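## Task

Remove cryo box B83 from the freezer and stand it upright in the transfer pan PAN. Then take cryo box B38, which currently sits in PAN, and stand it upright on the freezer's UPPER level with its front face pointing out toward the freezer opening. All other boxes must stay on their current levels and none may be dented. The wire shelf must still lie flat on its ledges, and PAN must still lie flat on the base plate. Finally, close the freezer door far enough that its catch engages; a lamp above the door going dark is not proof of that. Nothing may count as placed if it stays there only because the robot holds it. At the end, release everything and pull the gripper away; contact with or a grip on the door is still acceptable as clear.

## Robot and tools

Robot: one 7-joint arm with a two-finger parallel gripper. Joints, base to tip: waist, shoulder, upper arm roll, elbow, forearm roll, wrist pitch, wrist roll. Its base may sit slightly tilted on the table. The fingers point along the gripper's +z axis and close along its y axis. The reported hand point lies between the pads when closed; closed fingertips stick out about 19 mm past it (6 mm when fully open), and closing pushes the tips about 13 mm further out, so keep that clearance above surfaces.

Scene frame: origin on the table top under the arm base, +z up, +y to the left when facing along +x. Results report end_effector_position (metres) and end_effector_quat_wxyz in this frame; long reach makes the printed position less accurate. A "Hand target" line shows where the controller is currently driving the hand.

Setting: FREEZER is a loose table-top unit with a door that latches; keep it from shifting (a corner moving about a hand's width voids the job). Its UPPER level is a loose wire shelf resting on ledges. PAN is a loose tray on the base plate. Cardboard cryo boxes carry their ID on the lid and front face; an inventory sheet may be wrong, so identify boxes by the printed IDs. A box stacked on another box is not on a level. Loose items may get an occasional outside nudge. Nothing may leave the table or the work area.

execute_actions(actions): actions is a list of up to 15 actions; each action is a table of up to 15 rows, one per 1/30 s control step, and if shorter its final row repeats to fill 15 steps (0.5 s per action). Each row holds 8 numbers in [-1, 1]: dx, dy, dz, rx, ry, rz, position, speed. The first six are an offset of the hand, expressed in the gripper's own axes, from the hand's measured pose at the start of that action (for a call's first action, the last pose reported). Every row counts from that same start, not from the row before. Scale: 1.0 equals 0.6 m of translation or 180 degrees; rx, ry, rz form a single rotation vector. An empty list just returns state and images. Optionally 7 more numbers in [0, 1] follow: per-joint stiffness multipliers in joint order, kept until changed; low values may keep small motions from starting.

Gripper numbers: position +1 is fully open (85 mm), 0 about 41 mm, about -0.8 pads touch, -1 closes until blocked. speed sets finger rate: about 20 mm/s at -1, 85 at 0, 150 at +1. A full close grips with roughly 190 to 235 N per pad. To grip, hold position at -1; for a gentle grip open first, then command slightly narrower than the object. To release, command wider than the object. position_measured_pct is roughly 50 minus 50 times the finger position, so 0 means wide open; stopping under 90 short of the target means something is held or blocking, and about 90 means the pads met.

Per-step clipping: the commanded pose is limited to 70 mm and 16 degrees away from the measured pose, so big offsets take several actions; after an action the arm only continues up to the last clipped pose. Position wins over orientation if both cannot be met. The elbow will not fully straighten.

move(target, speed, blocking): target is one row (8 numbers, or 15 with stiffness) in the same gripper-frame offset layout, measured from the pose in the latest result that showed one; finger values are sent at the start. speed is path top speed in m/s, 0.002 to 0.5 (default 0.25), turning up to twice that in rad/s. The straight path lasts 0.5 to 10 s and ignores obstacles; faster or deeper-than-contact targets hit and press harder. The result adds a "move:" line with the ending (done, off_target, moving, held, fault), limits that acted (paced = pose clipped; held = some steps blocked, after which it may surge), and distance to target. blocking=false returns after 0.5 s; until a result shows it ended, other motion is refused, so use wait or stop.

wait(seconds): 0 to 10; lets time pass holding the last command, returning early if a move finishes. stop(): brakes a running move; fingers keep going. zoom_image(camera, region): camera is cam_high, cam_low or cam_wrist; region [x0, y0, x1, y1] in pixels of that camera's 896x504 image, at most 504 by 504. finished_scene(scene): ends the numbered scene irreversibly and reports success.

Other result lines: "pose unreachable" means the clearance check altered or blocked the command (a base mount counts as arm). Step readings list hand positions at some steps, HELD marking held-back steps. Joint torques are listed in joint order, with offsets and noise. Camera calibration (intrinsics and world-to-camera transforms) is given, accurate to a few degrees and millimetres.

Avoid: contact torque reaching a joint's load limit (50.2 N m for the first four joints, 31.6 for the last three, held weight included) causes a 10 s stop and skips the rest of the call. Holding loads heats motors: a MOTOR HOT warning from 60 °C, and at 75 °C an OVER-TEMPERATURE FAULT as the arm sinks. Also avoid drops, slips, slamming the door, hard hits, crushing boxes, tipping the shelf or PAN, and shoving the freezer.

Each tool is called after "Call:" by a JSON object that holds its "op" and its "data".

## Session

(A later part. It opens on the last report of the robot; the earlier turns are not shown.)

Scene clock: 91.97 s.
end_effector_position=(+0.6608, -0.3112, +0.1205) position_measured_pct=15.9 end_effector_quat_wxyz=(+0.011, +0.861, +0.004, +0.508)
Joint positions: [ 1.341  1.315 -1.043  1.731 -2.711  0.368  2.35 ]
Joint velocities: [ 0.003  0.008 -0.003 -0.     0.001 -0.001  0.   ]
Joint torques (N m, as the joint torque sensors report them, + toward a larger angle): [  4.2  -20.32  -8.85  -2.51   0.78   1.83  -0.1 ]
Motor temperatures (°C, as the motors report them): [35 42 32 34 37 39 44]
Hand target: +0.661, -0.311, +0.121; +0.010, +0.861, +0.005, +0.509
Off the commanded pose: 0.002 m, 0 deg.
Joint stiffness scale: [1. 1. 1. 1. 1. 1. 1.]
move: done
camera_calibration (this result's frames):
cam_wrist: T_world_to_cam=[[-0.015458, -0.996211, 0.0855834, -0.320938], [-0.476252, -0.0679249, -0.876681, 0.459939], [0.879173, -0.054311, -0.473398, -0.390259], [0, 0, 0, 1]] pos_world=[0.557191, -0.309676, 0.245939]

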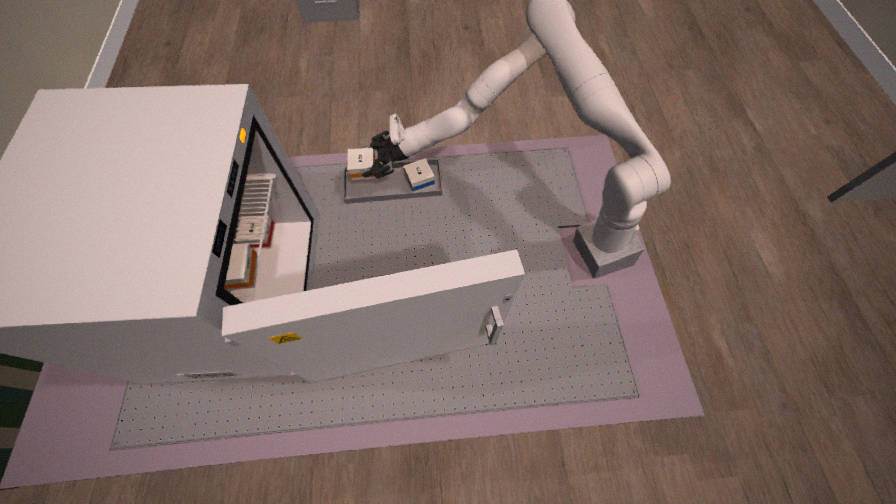

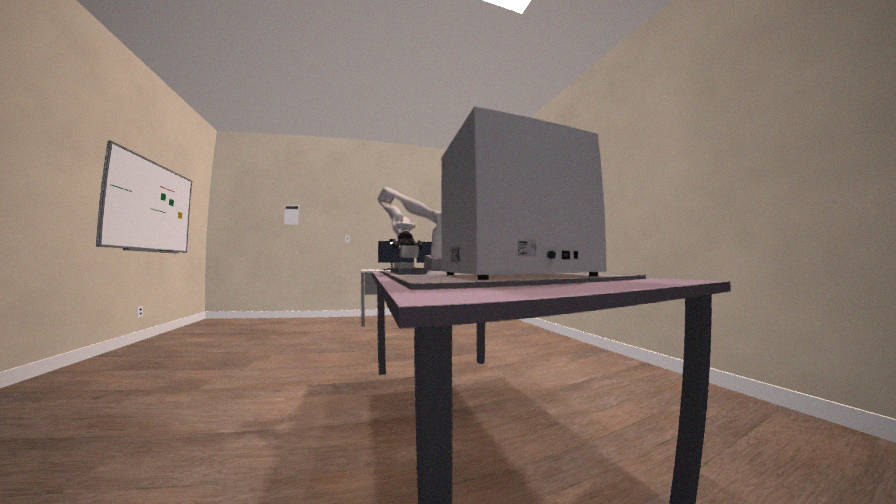

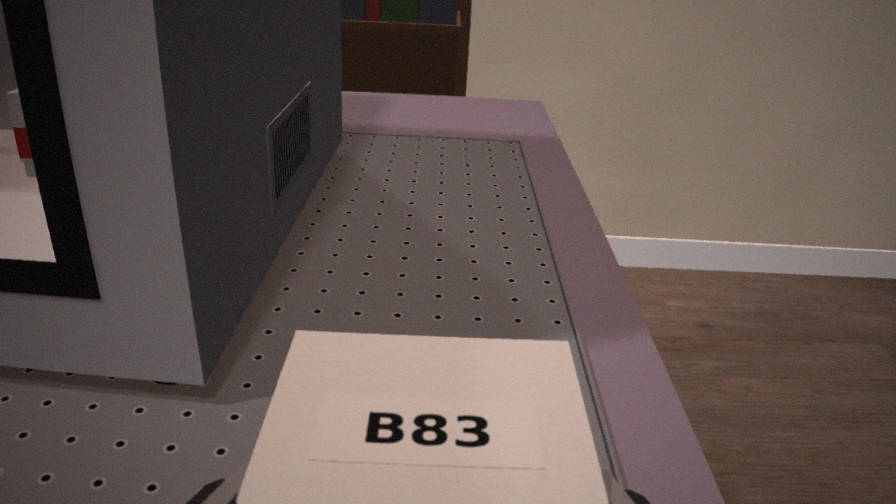

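Call:
{"op": "move", "data": {"target": [-0.1,-0.018,0.042,0,0.004,0.006,0.64,-1], "speed": 0.04}}

Call:
{"op": "move", "data": {"target": [0,0,0,0,0,0,0.95,-1]}}

Call:
{"op": "move", "data": {"target": [0.08,0,-0.06,0,0,0,0.95,-1], "speed": 0.08}}

Call:
{"op": "move", "data": {"target": [-0.16,0.025,-0.3,0.06,0,-0.032,1,0], "speed": 0.15}}

Scene clock: 94.13 s.
end_effector_position=(+0.6540, -0.3005, +0.0573) position_measured_pct=15.9 end_effector_quat_wxyz=(+0.002, +0.858, -0.008, +0.513)
Joint positions: [ 1.316  1.47  -1.023  1.698 -2.641  0.433  2.38 ]
Joint velocities: [-0.     0.006  0.    -0.001 -0.    -0.001  0.003]
Joint torques (N m, as the joint torque sensors report them, + toward a larger angle): [  3.95 -19.72  -8.87  -0.81   1.28   1.77  -0.12]
Motor temperatures (°C, as the motors report them): [35 42 32 34 37 39 44]
Hand target: +0.654, -0.302, +0.055; +0.006, +0.858, -0.004, +0.514
Off the commanded pose: 0.002 m, 1 deg.
Joint stiffness scale: [1. 1. 1. 1. 1. 1. 1.]
move: done
camera_calibration (this result's frames):
cam_wrist: T_world_to_cam=[[-0.0269247, -0.997987, 0.0574242, -0.296357], [-0.467329, -0.0382146, -0.883257, 0.405482], [0.883673, -0.0506175, -0.465359, -0.415863], [0, 0, 0, 1]] pos_world=[0.549002, -0.301315, 0.181637]

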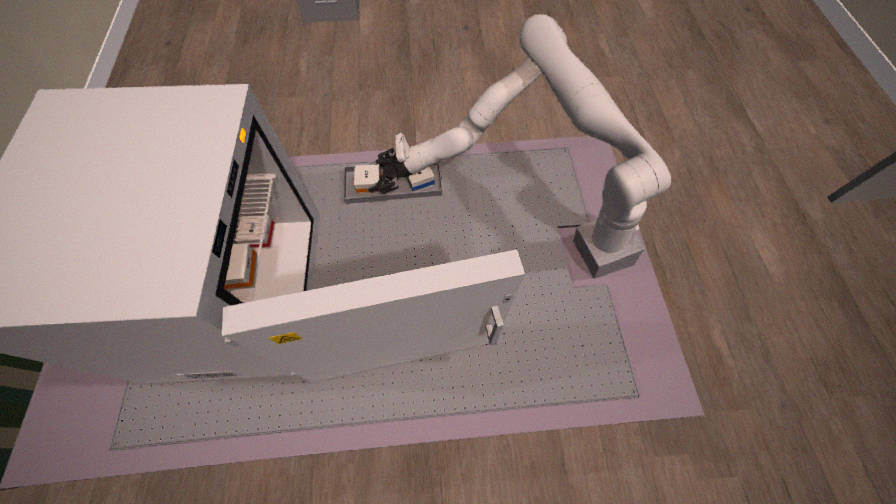

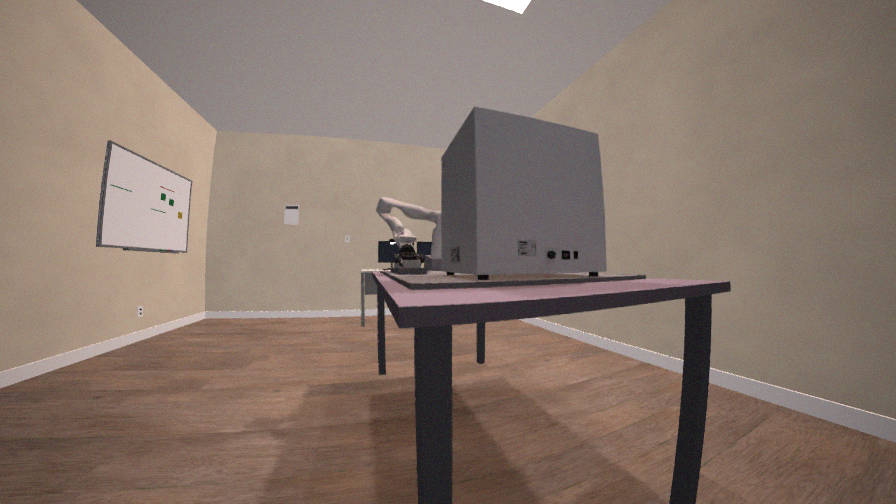

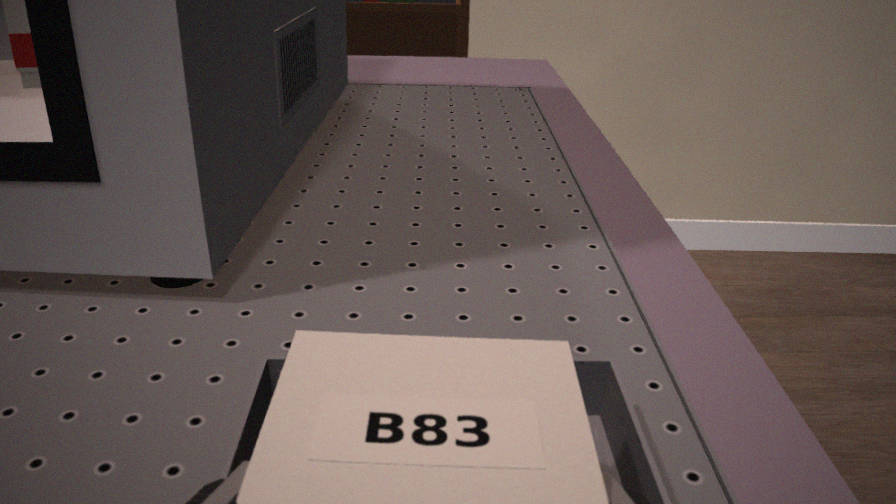

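Scene clock: 95.07 s.
end_effector_position=(+0.6540, -0.3005, +0.0572) position_measured_pct=2.4 end_effector_quat_wxyz=(+0.002, +0.858, -0.008, +0.513)
Joint positions: [ 1.316  1.47  -1.023  1.698 -2.641  0.433  2.38 ]
Joint velocities: [ 0.     0.001 -0.001  0.001  0.001  0.    -0.001]
Joint torques (N m, as the joint torque sensors report them, + toward a larger angle): [  3.88 -19.42  -8.48  -0.56   1.04   1.61  -0.28]
Motor temperatures (°C, as the motors report them): [35 42 32 34 37 39 44]
Hand target: +0.654, -0.301, +0.057; +0.002, +0.858, -0.008, +0.513
Off the commanded pose: 0.000 m, 0 deg.
Joint stiffness scale: [1. 1. 1. 1. 1. 1. 1.]
move: done
camera_calibration (this result's frames):
cam_wrist: T_world_to_cam=[[-0.0269212, -0.997987, 0.0574157, -0.296352], [-0.46734, -0.0382081, -0.883251, 0.405468], [0.883668, -0.0506109, -0.465371, -0.415861], [0, 0, 0, 1]] pos_world=[0.548996, -0.301311, 0.181616]

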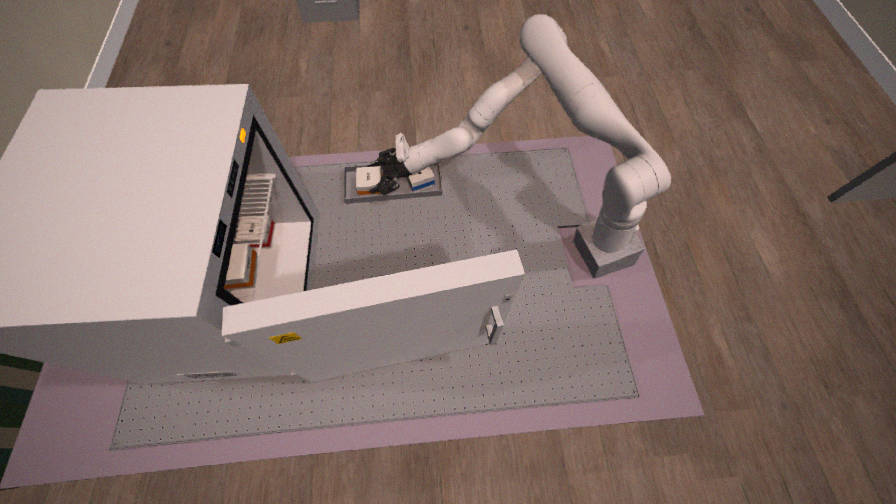

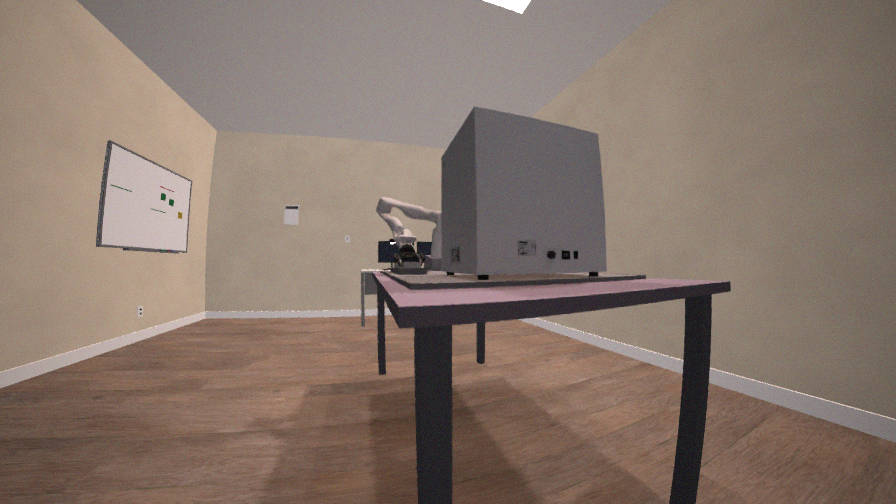

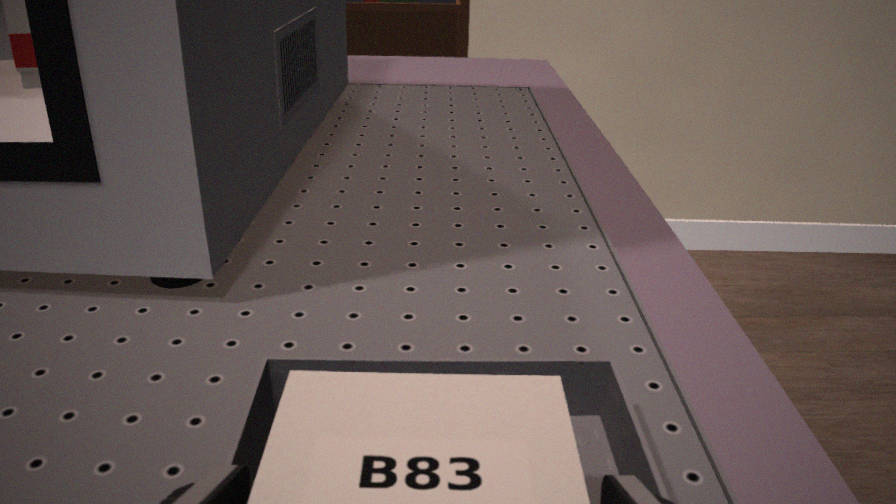

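Scene clock: 96.30 s.
end_effector_position=(+0.6453, -0.3023, +0.1150) position_measured_pct=2.4 end_effector_quat_wxyz=(+0.006, +0.858, -0.004, +0.514)
Joint positions: [ 1.366  1.339 -1.044  1.788 -2.706  0.421  2.365]
Joint velocities: [ 0.001 -0.005  0.     0.001 -0.001 -0.001 -0.005]
Joint torques (N m, as the joint torque sensors report them, + toward a larger angle): [  3.74 -19.14  -8.33  -1.48   1.1    1.69  -0.11]
Motor temperatures (°C, as the motors report them): [35 42 32 34 37 39 44]
Hand target: +0.645, -0.301, +0.117; +0.002, +0.858, -0.008, +0.513
Off the commanded pose: 0.002 m, 1 deg.
Joint stiffness scale: [1. 1. 1. 1. 1. 1. 1.]
move: done
camera_calibration (this result's frames):
cam_wrist: T_world_to_cam=[[-0.025706, -0.997324, 0.0684463, -0.303598], [-0.465055, -0.0486782, -0.883943, 0.447822], [0.884909, -0.0545539, -0.462559, -0.383716], [0, 0, 0, 1]] pos_world=[0.540011, -0.30192, 0.239137]

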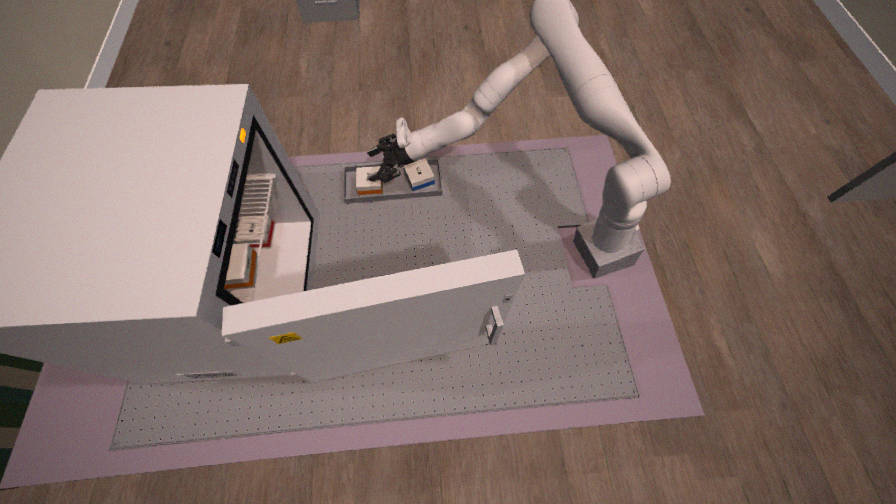

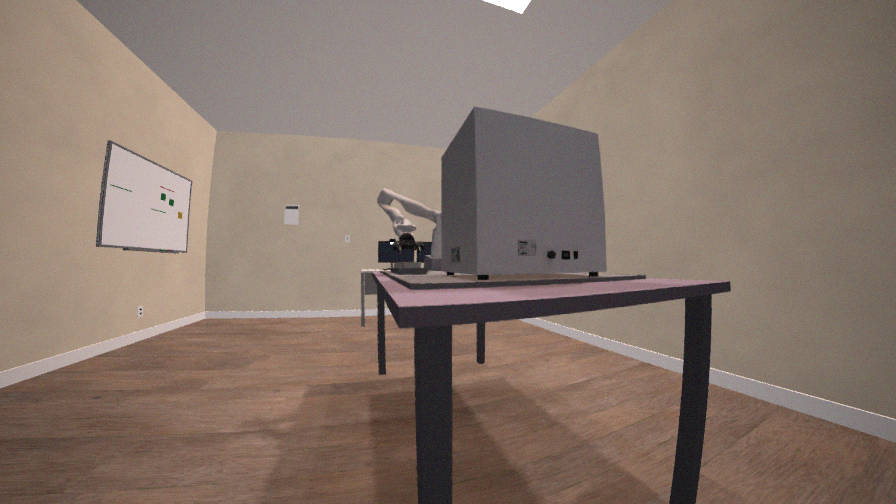

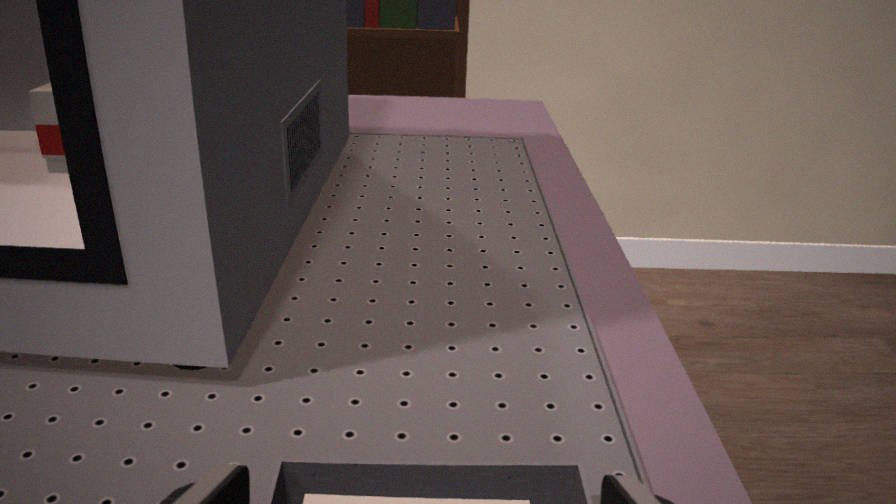

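Scene clock: 98.23 s.
end_effector_position=(+0.4409, -0.3127, +0.1137) position_measured_pct=0.0 end_effector_quat_wxyz=(-0.049, +0.855, +0.087, +0.509)
Joint positions: [ 2.008  1.722 -1.354  1.936 -2.221 -0.238  2.478]
Joint velocities: [ 0.008  0.015 -0.005 -0.002  0.001 -0.007  0.001]
Joint torques (N m, as the joint torque sensors report them, + toward a larger angle): [  3.87 -15.29  -9.23   2.31  -0.32   1.62  -0.23]
Motor temperatures (°C, as the motors report them): [35 42 32 34 37 39 44]
Hand target: +0.441, -0.314, +0.114; -0.049, +0.854, +0.087, +0.511
Off the commanded pose: 0.002 m, 0 deg.
Joint stiffness scale: [1. 1. 1. 1. 1. 1. 1.]
move: done
camera_calibration (this result's frames):
cam_wrist: T_world_to_cam=[[0.186919, -0.980148, 0.0661153, -0.407242], [-0.449124, -0.145118, -0.881605, 0.313656], [0.873698, 0.135095, -0.467334, -0.139286], [0, 0, 0, 1]] pos_world=[0.338685, -0.334823, 0.238353]

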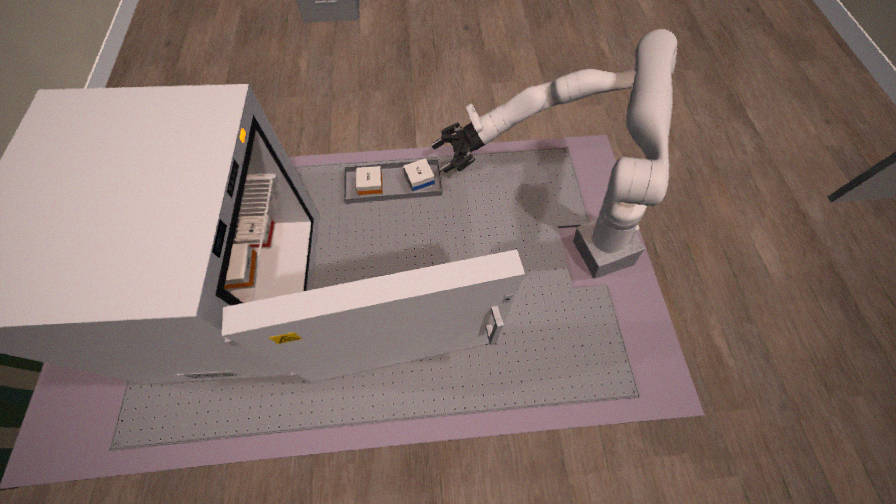

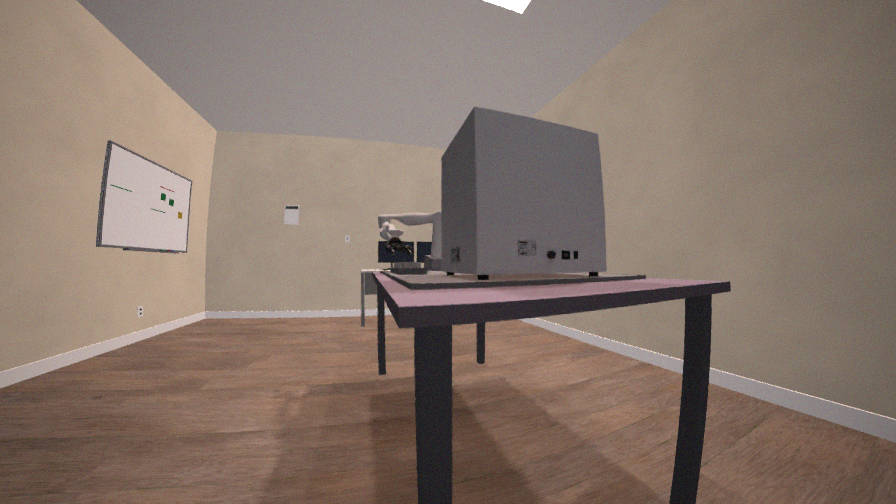

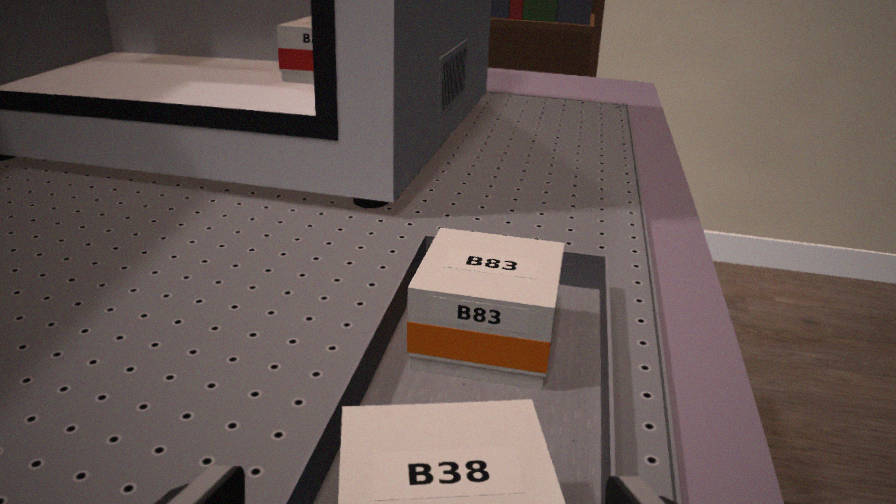

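Call:
{"op": "move", "data": {"target": [-0.005,0.019,0.115,0.025,0,-0.011,1,0], "speed": 0.06}}

Call:
{"op": "move", "data": {"target": [-0.038,0,0.024,0,0,0,1,0], "speed": 0.02}}

Call:
{"op": "move", "data": {"target": [0,0,0,0,0,0,0.64,-1]}}

Call:
{"op": "move", "data": {"target": [0.12,0,-0.065,0,0,0,0.64,-1], "speed": 0.06}}

Scene clock: 100.03 s.
end_effector_position=(+0.5002, -0.3129, +0.0780) position_measured_pct=0.0 end_effector_quat_wxyz=(-0.073, +0.851, +0.120, +0.506)
Joint positions: [ 1.839  1.819 -1.43   1.747 -2.221 -0.352  2.552]
Joint velocities: [-0.003  0.003 -0.002 -0.002  0.001 -0.001 -0.001]
Joint torques (N m, as the joint torque sensors report them, + toward a larger angle): [  4.02 -16.61 -10.37   2.58  -0.65   1.55  -0.16]
Motor temperatures (°C, as the motors report them): [35 42 32 34 37 39 44]
Hand target: +0.501, -0.312, +0.078; -0.074, +0.851, +0.122, +0.506
Off the commanded pose: 0.001 m, 0 deg.
Joint stiffness scale: [1. 1. 1. 1. 1. 1. 1.]
move: done
camera_calibration (this result's frames):
cam_wrist: T_world_to_cam=[[0.266393, -0.962046, 0.059178, -0.449665], [-0.439705, -0.175932, -0.880742, 0.294352], [0.857726, 0.208603, -0.469884, -0.17652], [0, 0, 0, 1]] pos_world=[0.400622, -0.34399, 0.202915]

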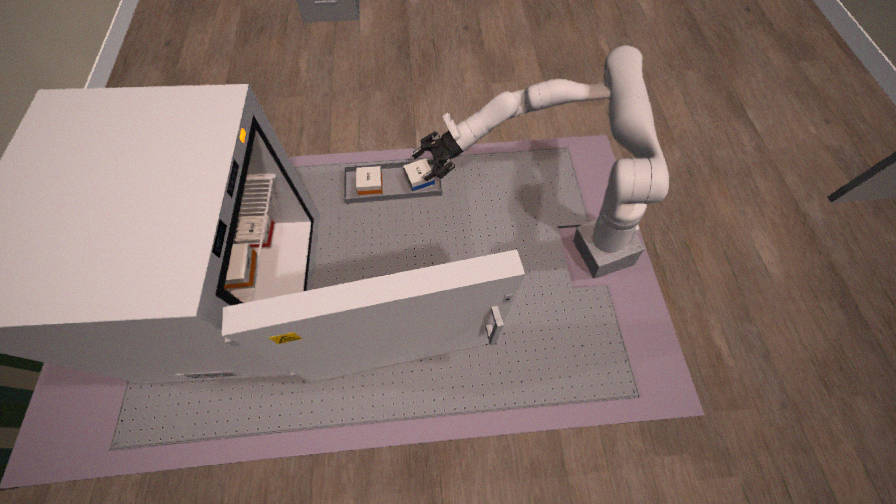

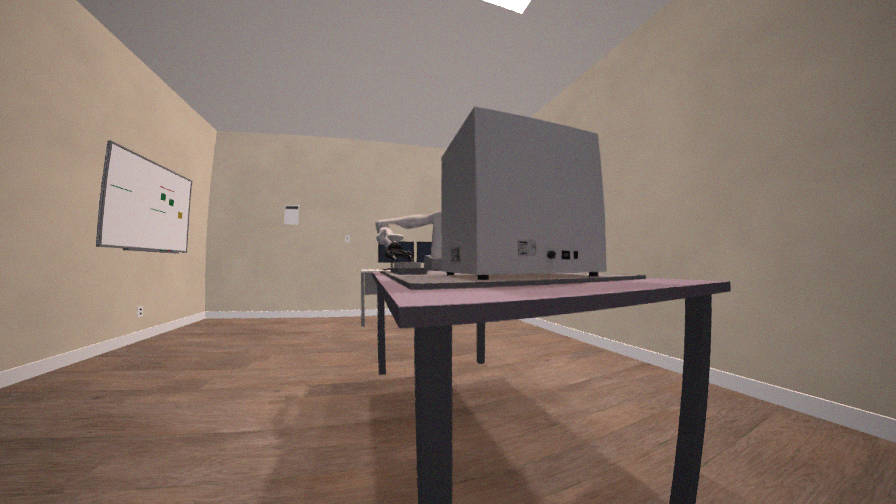

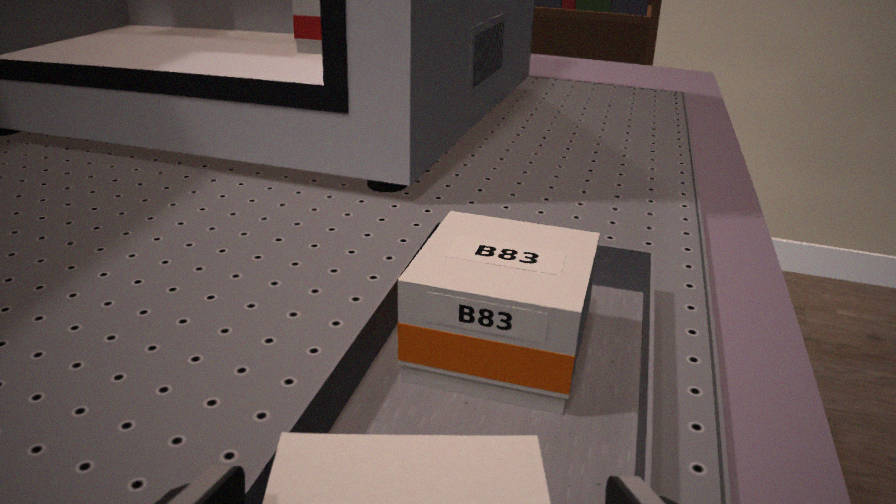

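Scene clock: 101.63 s.
end_effector_position=(+0.5026, -0.3129, +0.0557) position_measured_pct=0.0 end_effector_quat_wxyz=(-0.074, +0.850, +0.117, +0.508)
Joint positions: [ 1.826  1.869 -1.42   1.714 -2.22  -0.352  2.597]
Joint velocities: [-0.002  0.004 -0.    -0.002  0.     0.     0.003]
Joint torques (N m, as the joint torque sensors report them, + toward a larger angle): [  3.37 -16.35  -9.97   2.78  -0.64   1.04  -0.07]
Motor temperatures (°C, as the motors report them): [35 42 32 34 37 39 44]
Hand target: +0.502, -0.312, +0.051; -0.073, +0.851, +0.120, +0.505
Off the commanded pose: 0.005 m, 0 deg.
Joint stiffness scale: [1. 1. 1. 1. 1. 1. 1.]
move: off_target
camera_calibration (this result's frames):
cam_wrist: T_world_to_cam=[[0.26219, -0.963503, 0.0540297, -0.447016], [-0.437085, -0.168483, -0.883499, 0.276967], [0.860357, 0.208029, -0.465307, -0.190859], [0, 0, 0, 1]] pos_world=[0.402468, -0.344332, 0.180044]

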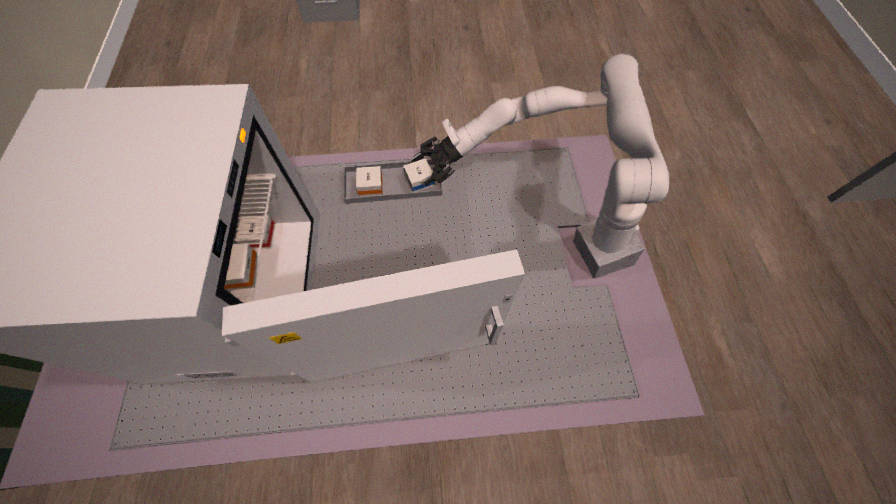

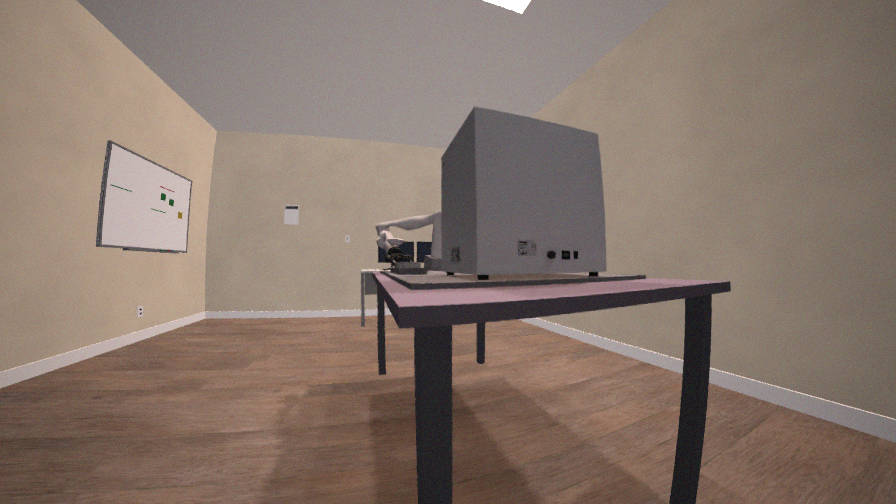

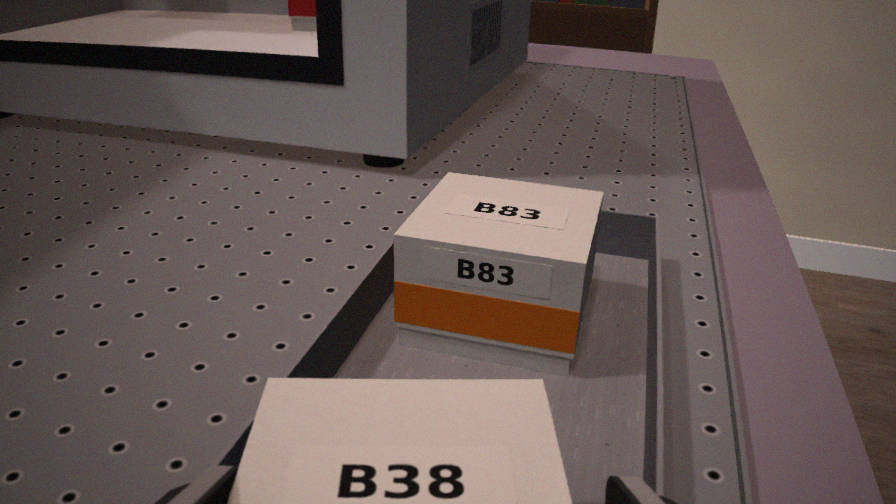

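Scene clock: 102.73 s.
end_effector_position=(+0.5026, -0.3130, +0.0557) position_measured_pct=15.9 end_effector_quat_wxyz=(-0.074, +0.850, +0.117, +0.508)
Joint positions: [ 1.826  1.869 -1.42   1.714 -2.22  -0.352  2.597]
Joint velocities: [ 0.    -0.    -0.     0.    -0.001  0.    -0.   ]
Joint torques (N m, as the joint torque sensors report them, + toward a larger angle): [  2.32 -14.88  -7.29   1.16   0.09   0.91  -0.23]
Motor temperatures (°C, as the motors report them): [35 42 32 34 37 39 44]
Hand target: +0.503, -0.313, +0.056; -0.074, +0.850, +0.117, +0.508
Off the commanded pose: 0.000 m, 0 deg.
Joint stiffness scale: [1. 1. 1. 1. 1. 1. 1.]
move: done
camera_calibration (this result's frames):
cam_wrist: T_world_to_cam=[[0.261995, -0.963553, 0.0540775, -0.447021], [-0.437064, -0.168426, -0.88352, 0.276962], [0.860427, 0.207843, -0.465261, -0.190883], [0, 0, 0, 1]] pos_world=[0.402409, -0.344407, 0.180065]

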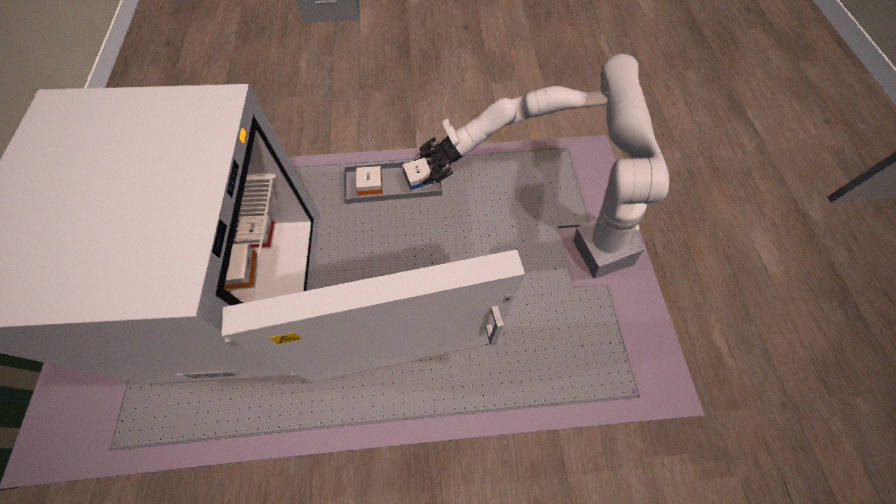

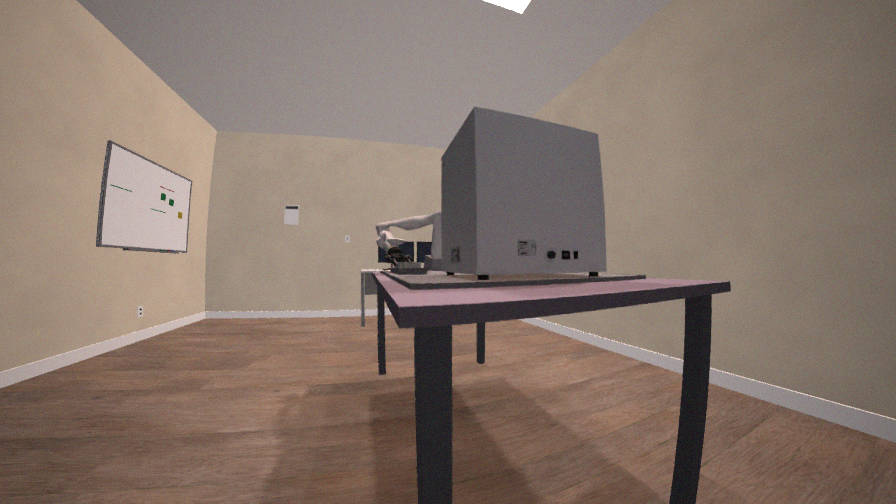

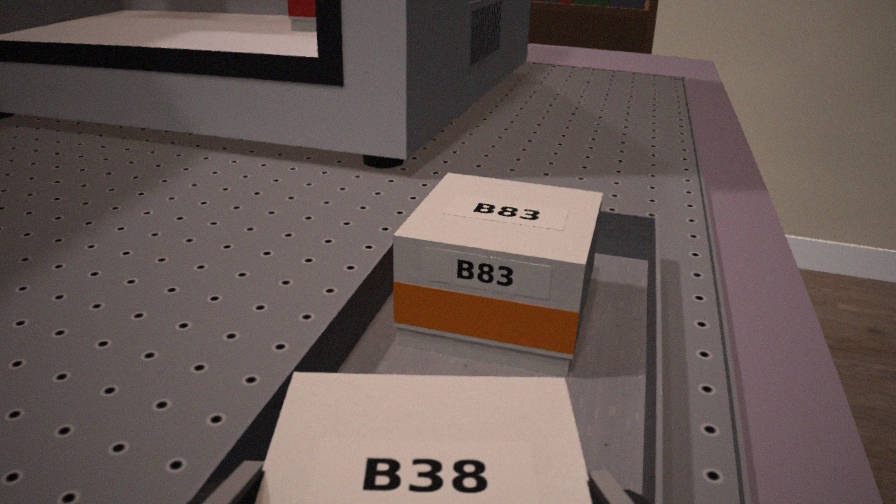

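Scene clock: 104.47 s.
end_effector_position=(+0.5029, -0.3156, +0.1346) position_measured_pct=15.9 end_effector_quat_wxyz=(-0.070, +0.850, +0.118, +0.508)
Joint positions: [ 1.86   1.709 -1.475  1.801 -2.246 -0.352  2.459]
Joint velocities: [ 0.001 -0.006 -0.     0.    -0.005  0.001 -0.002]
Joint torques (N m, as the joint torque sensors report them, + toward a larger angle): [  4.39 -16.21 -10.72   1.47  -0.28   1.58  -0.13]
Motor temperatures (°C, as the motors report them): [35 42 32 34 37 39 44]
Hand target: +0.502, -0.314, +0.138; -0.074, +0.850, +0.117, +0.508
Off the commanded pose: 0.004 m, 1 deg.
Joint stiffness scale: [1. 1. 1. 1. 1. 1. 1.]
move: off_target
camera_calibration (this result's frames):
cam_wrist: T_world_to_cam=[[0.260367, -0.963453, 0.0629917, -0.454225], [-0.43574, -0.175474, -0.882802, 0.343354], [0.861592, 0.202404, -0.465502, -0.156187], [0, 0, 0, 1]] pos_world=[0.402447, -0.345761, 0.25902]

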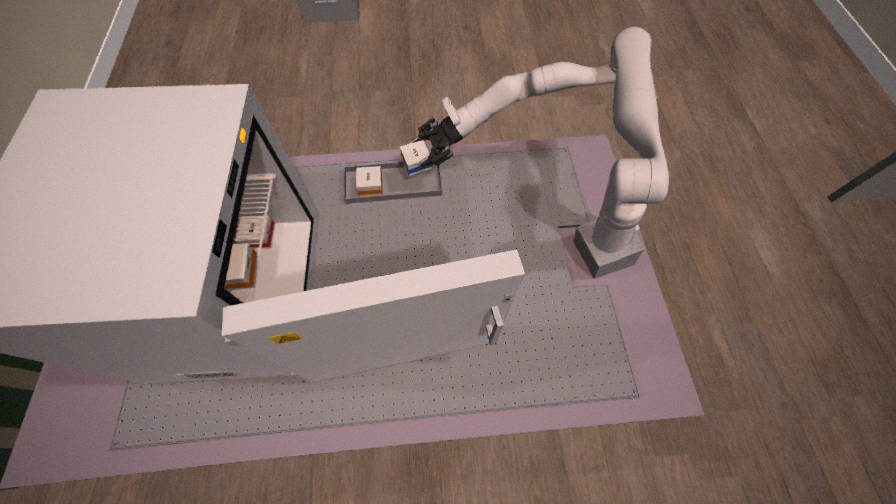

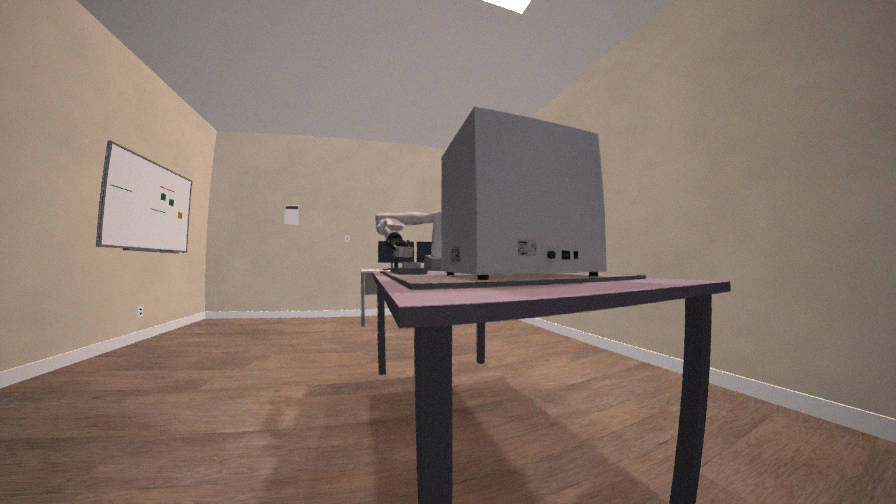

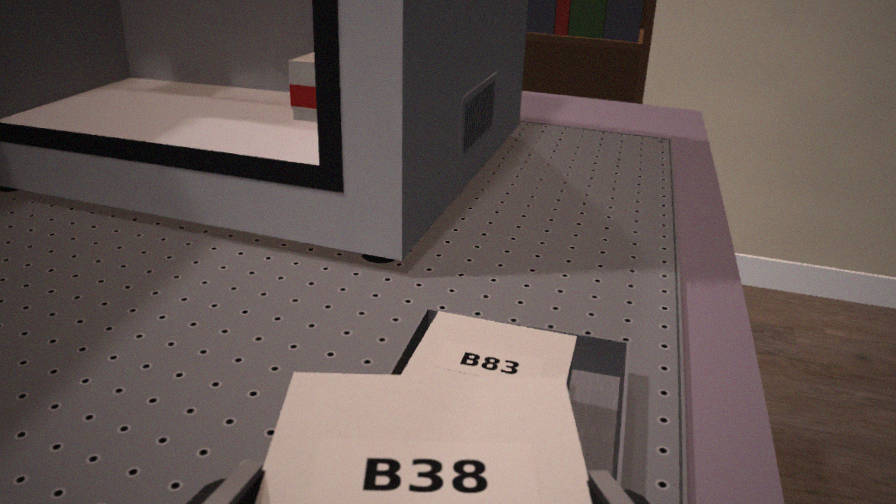

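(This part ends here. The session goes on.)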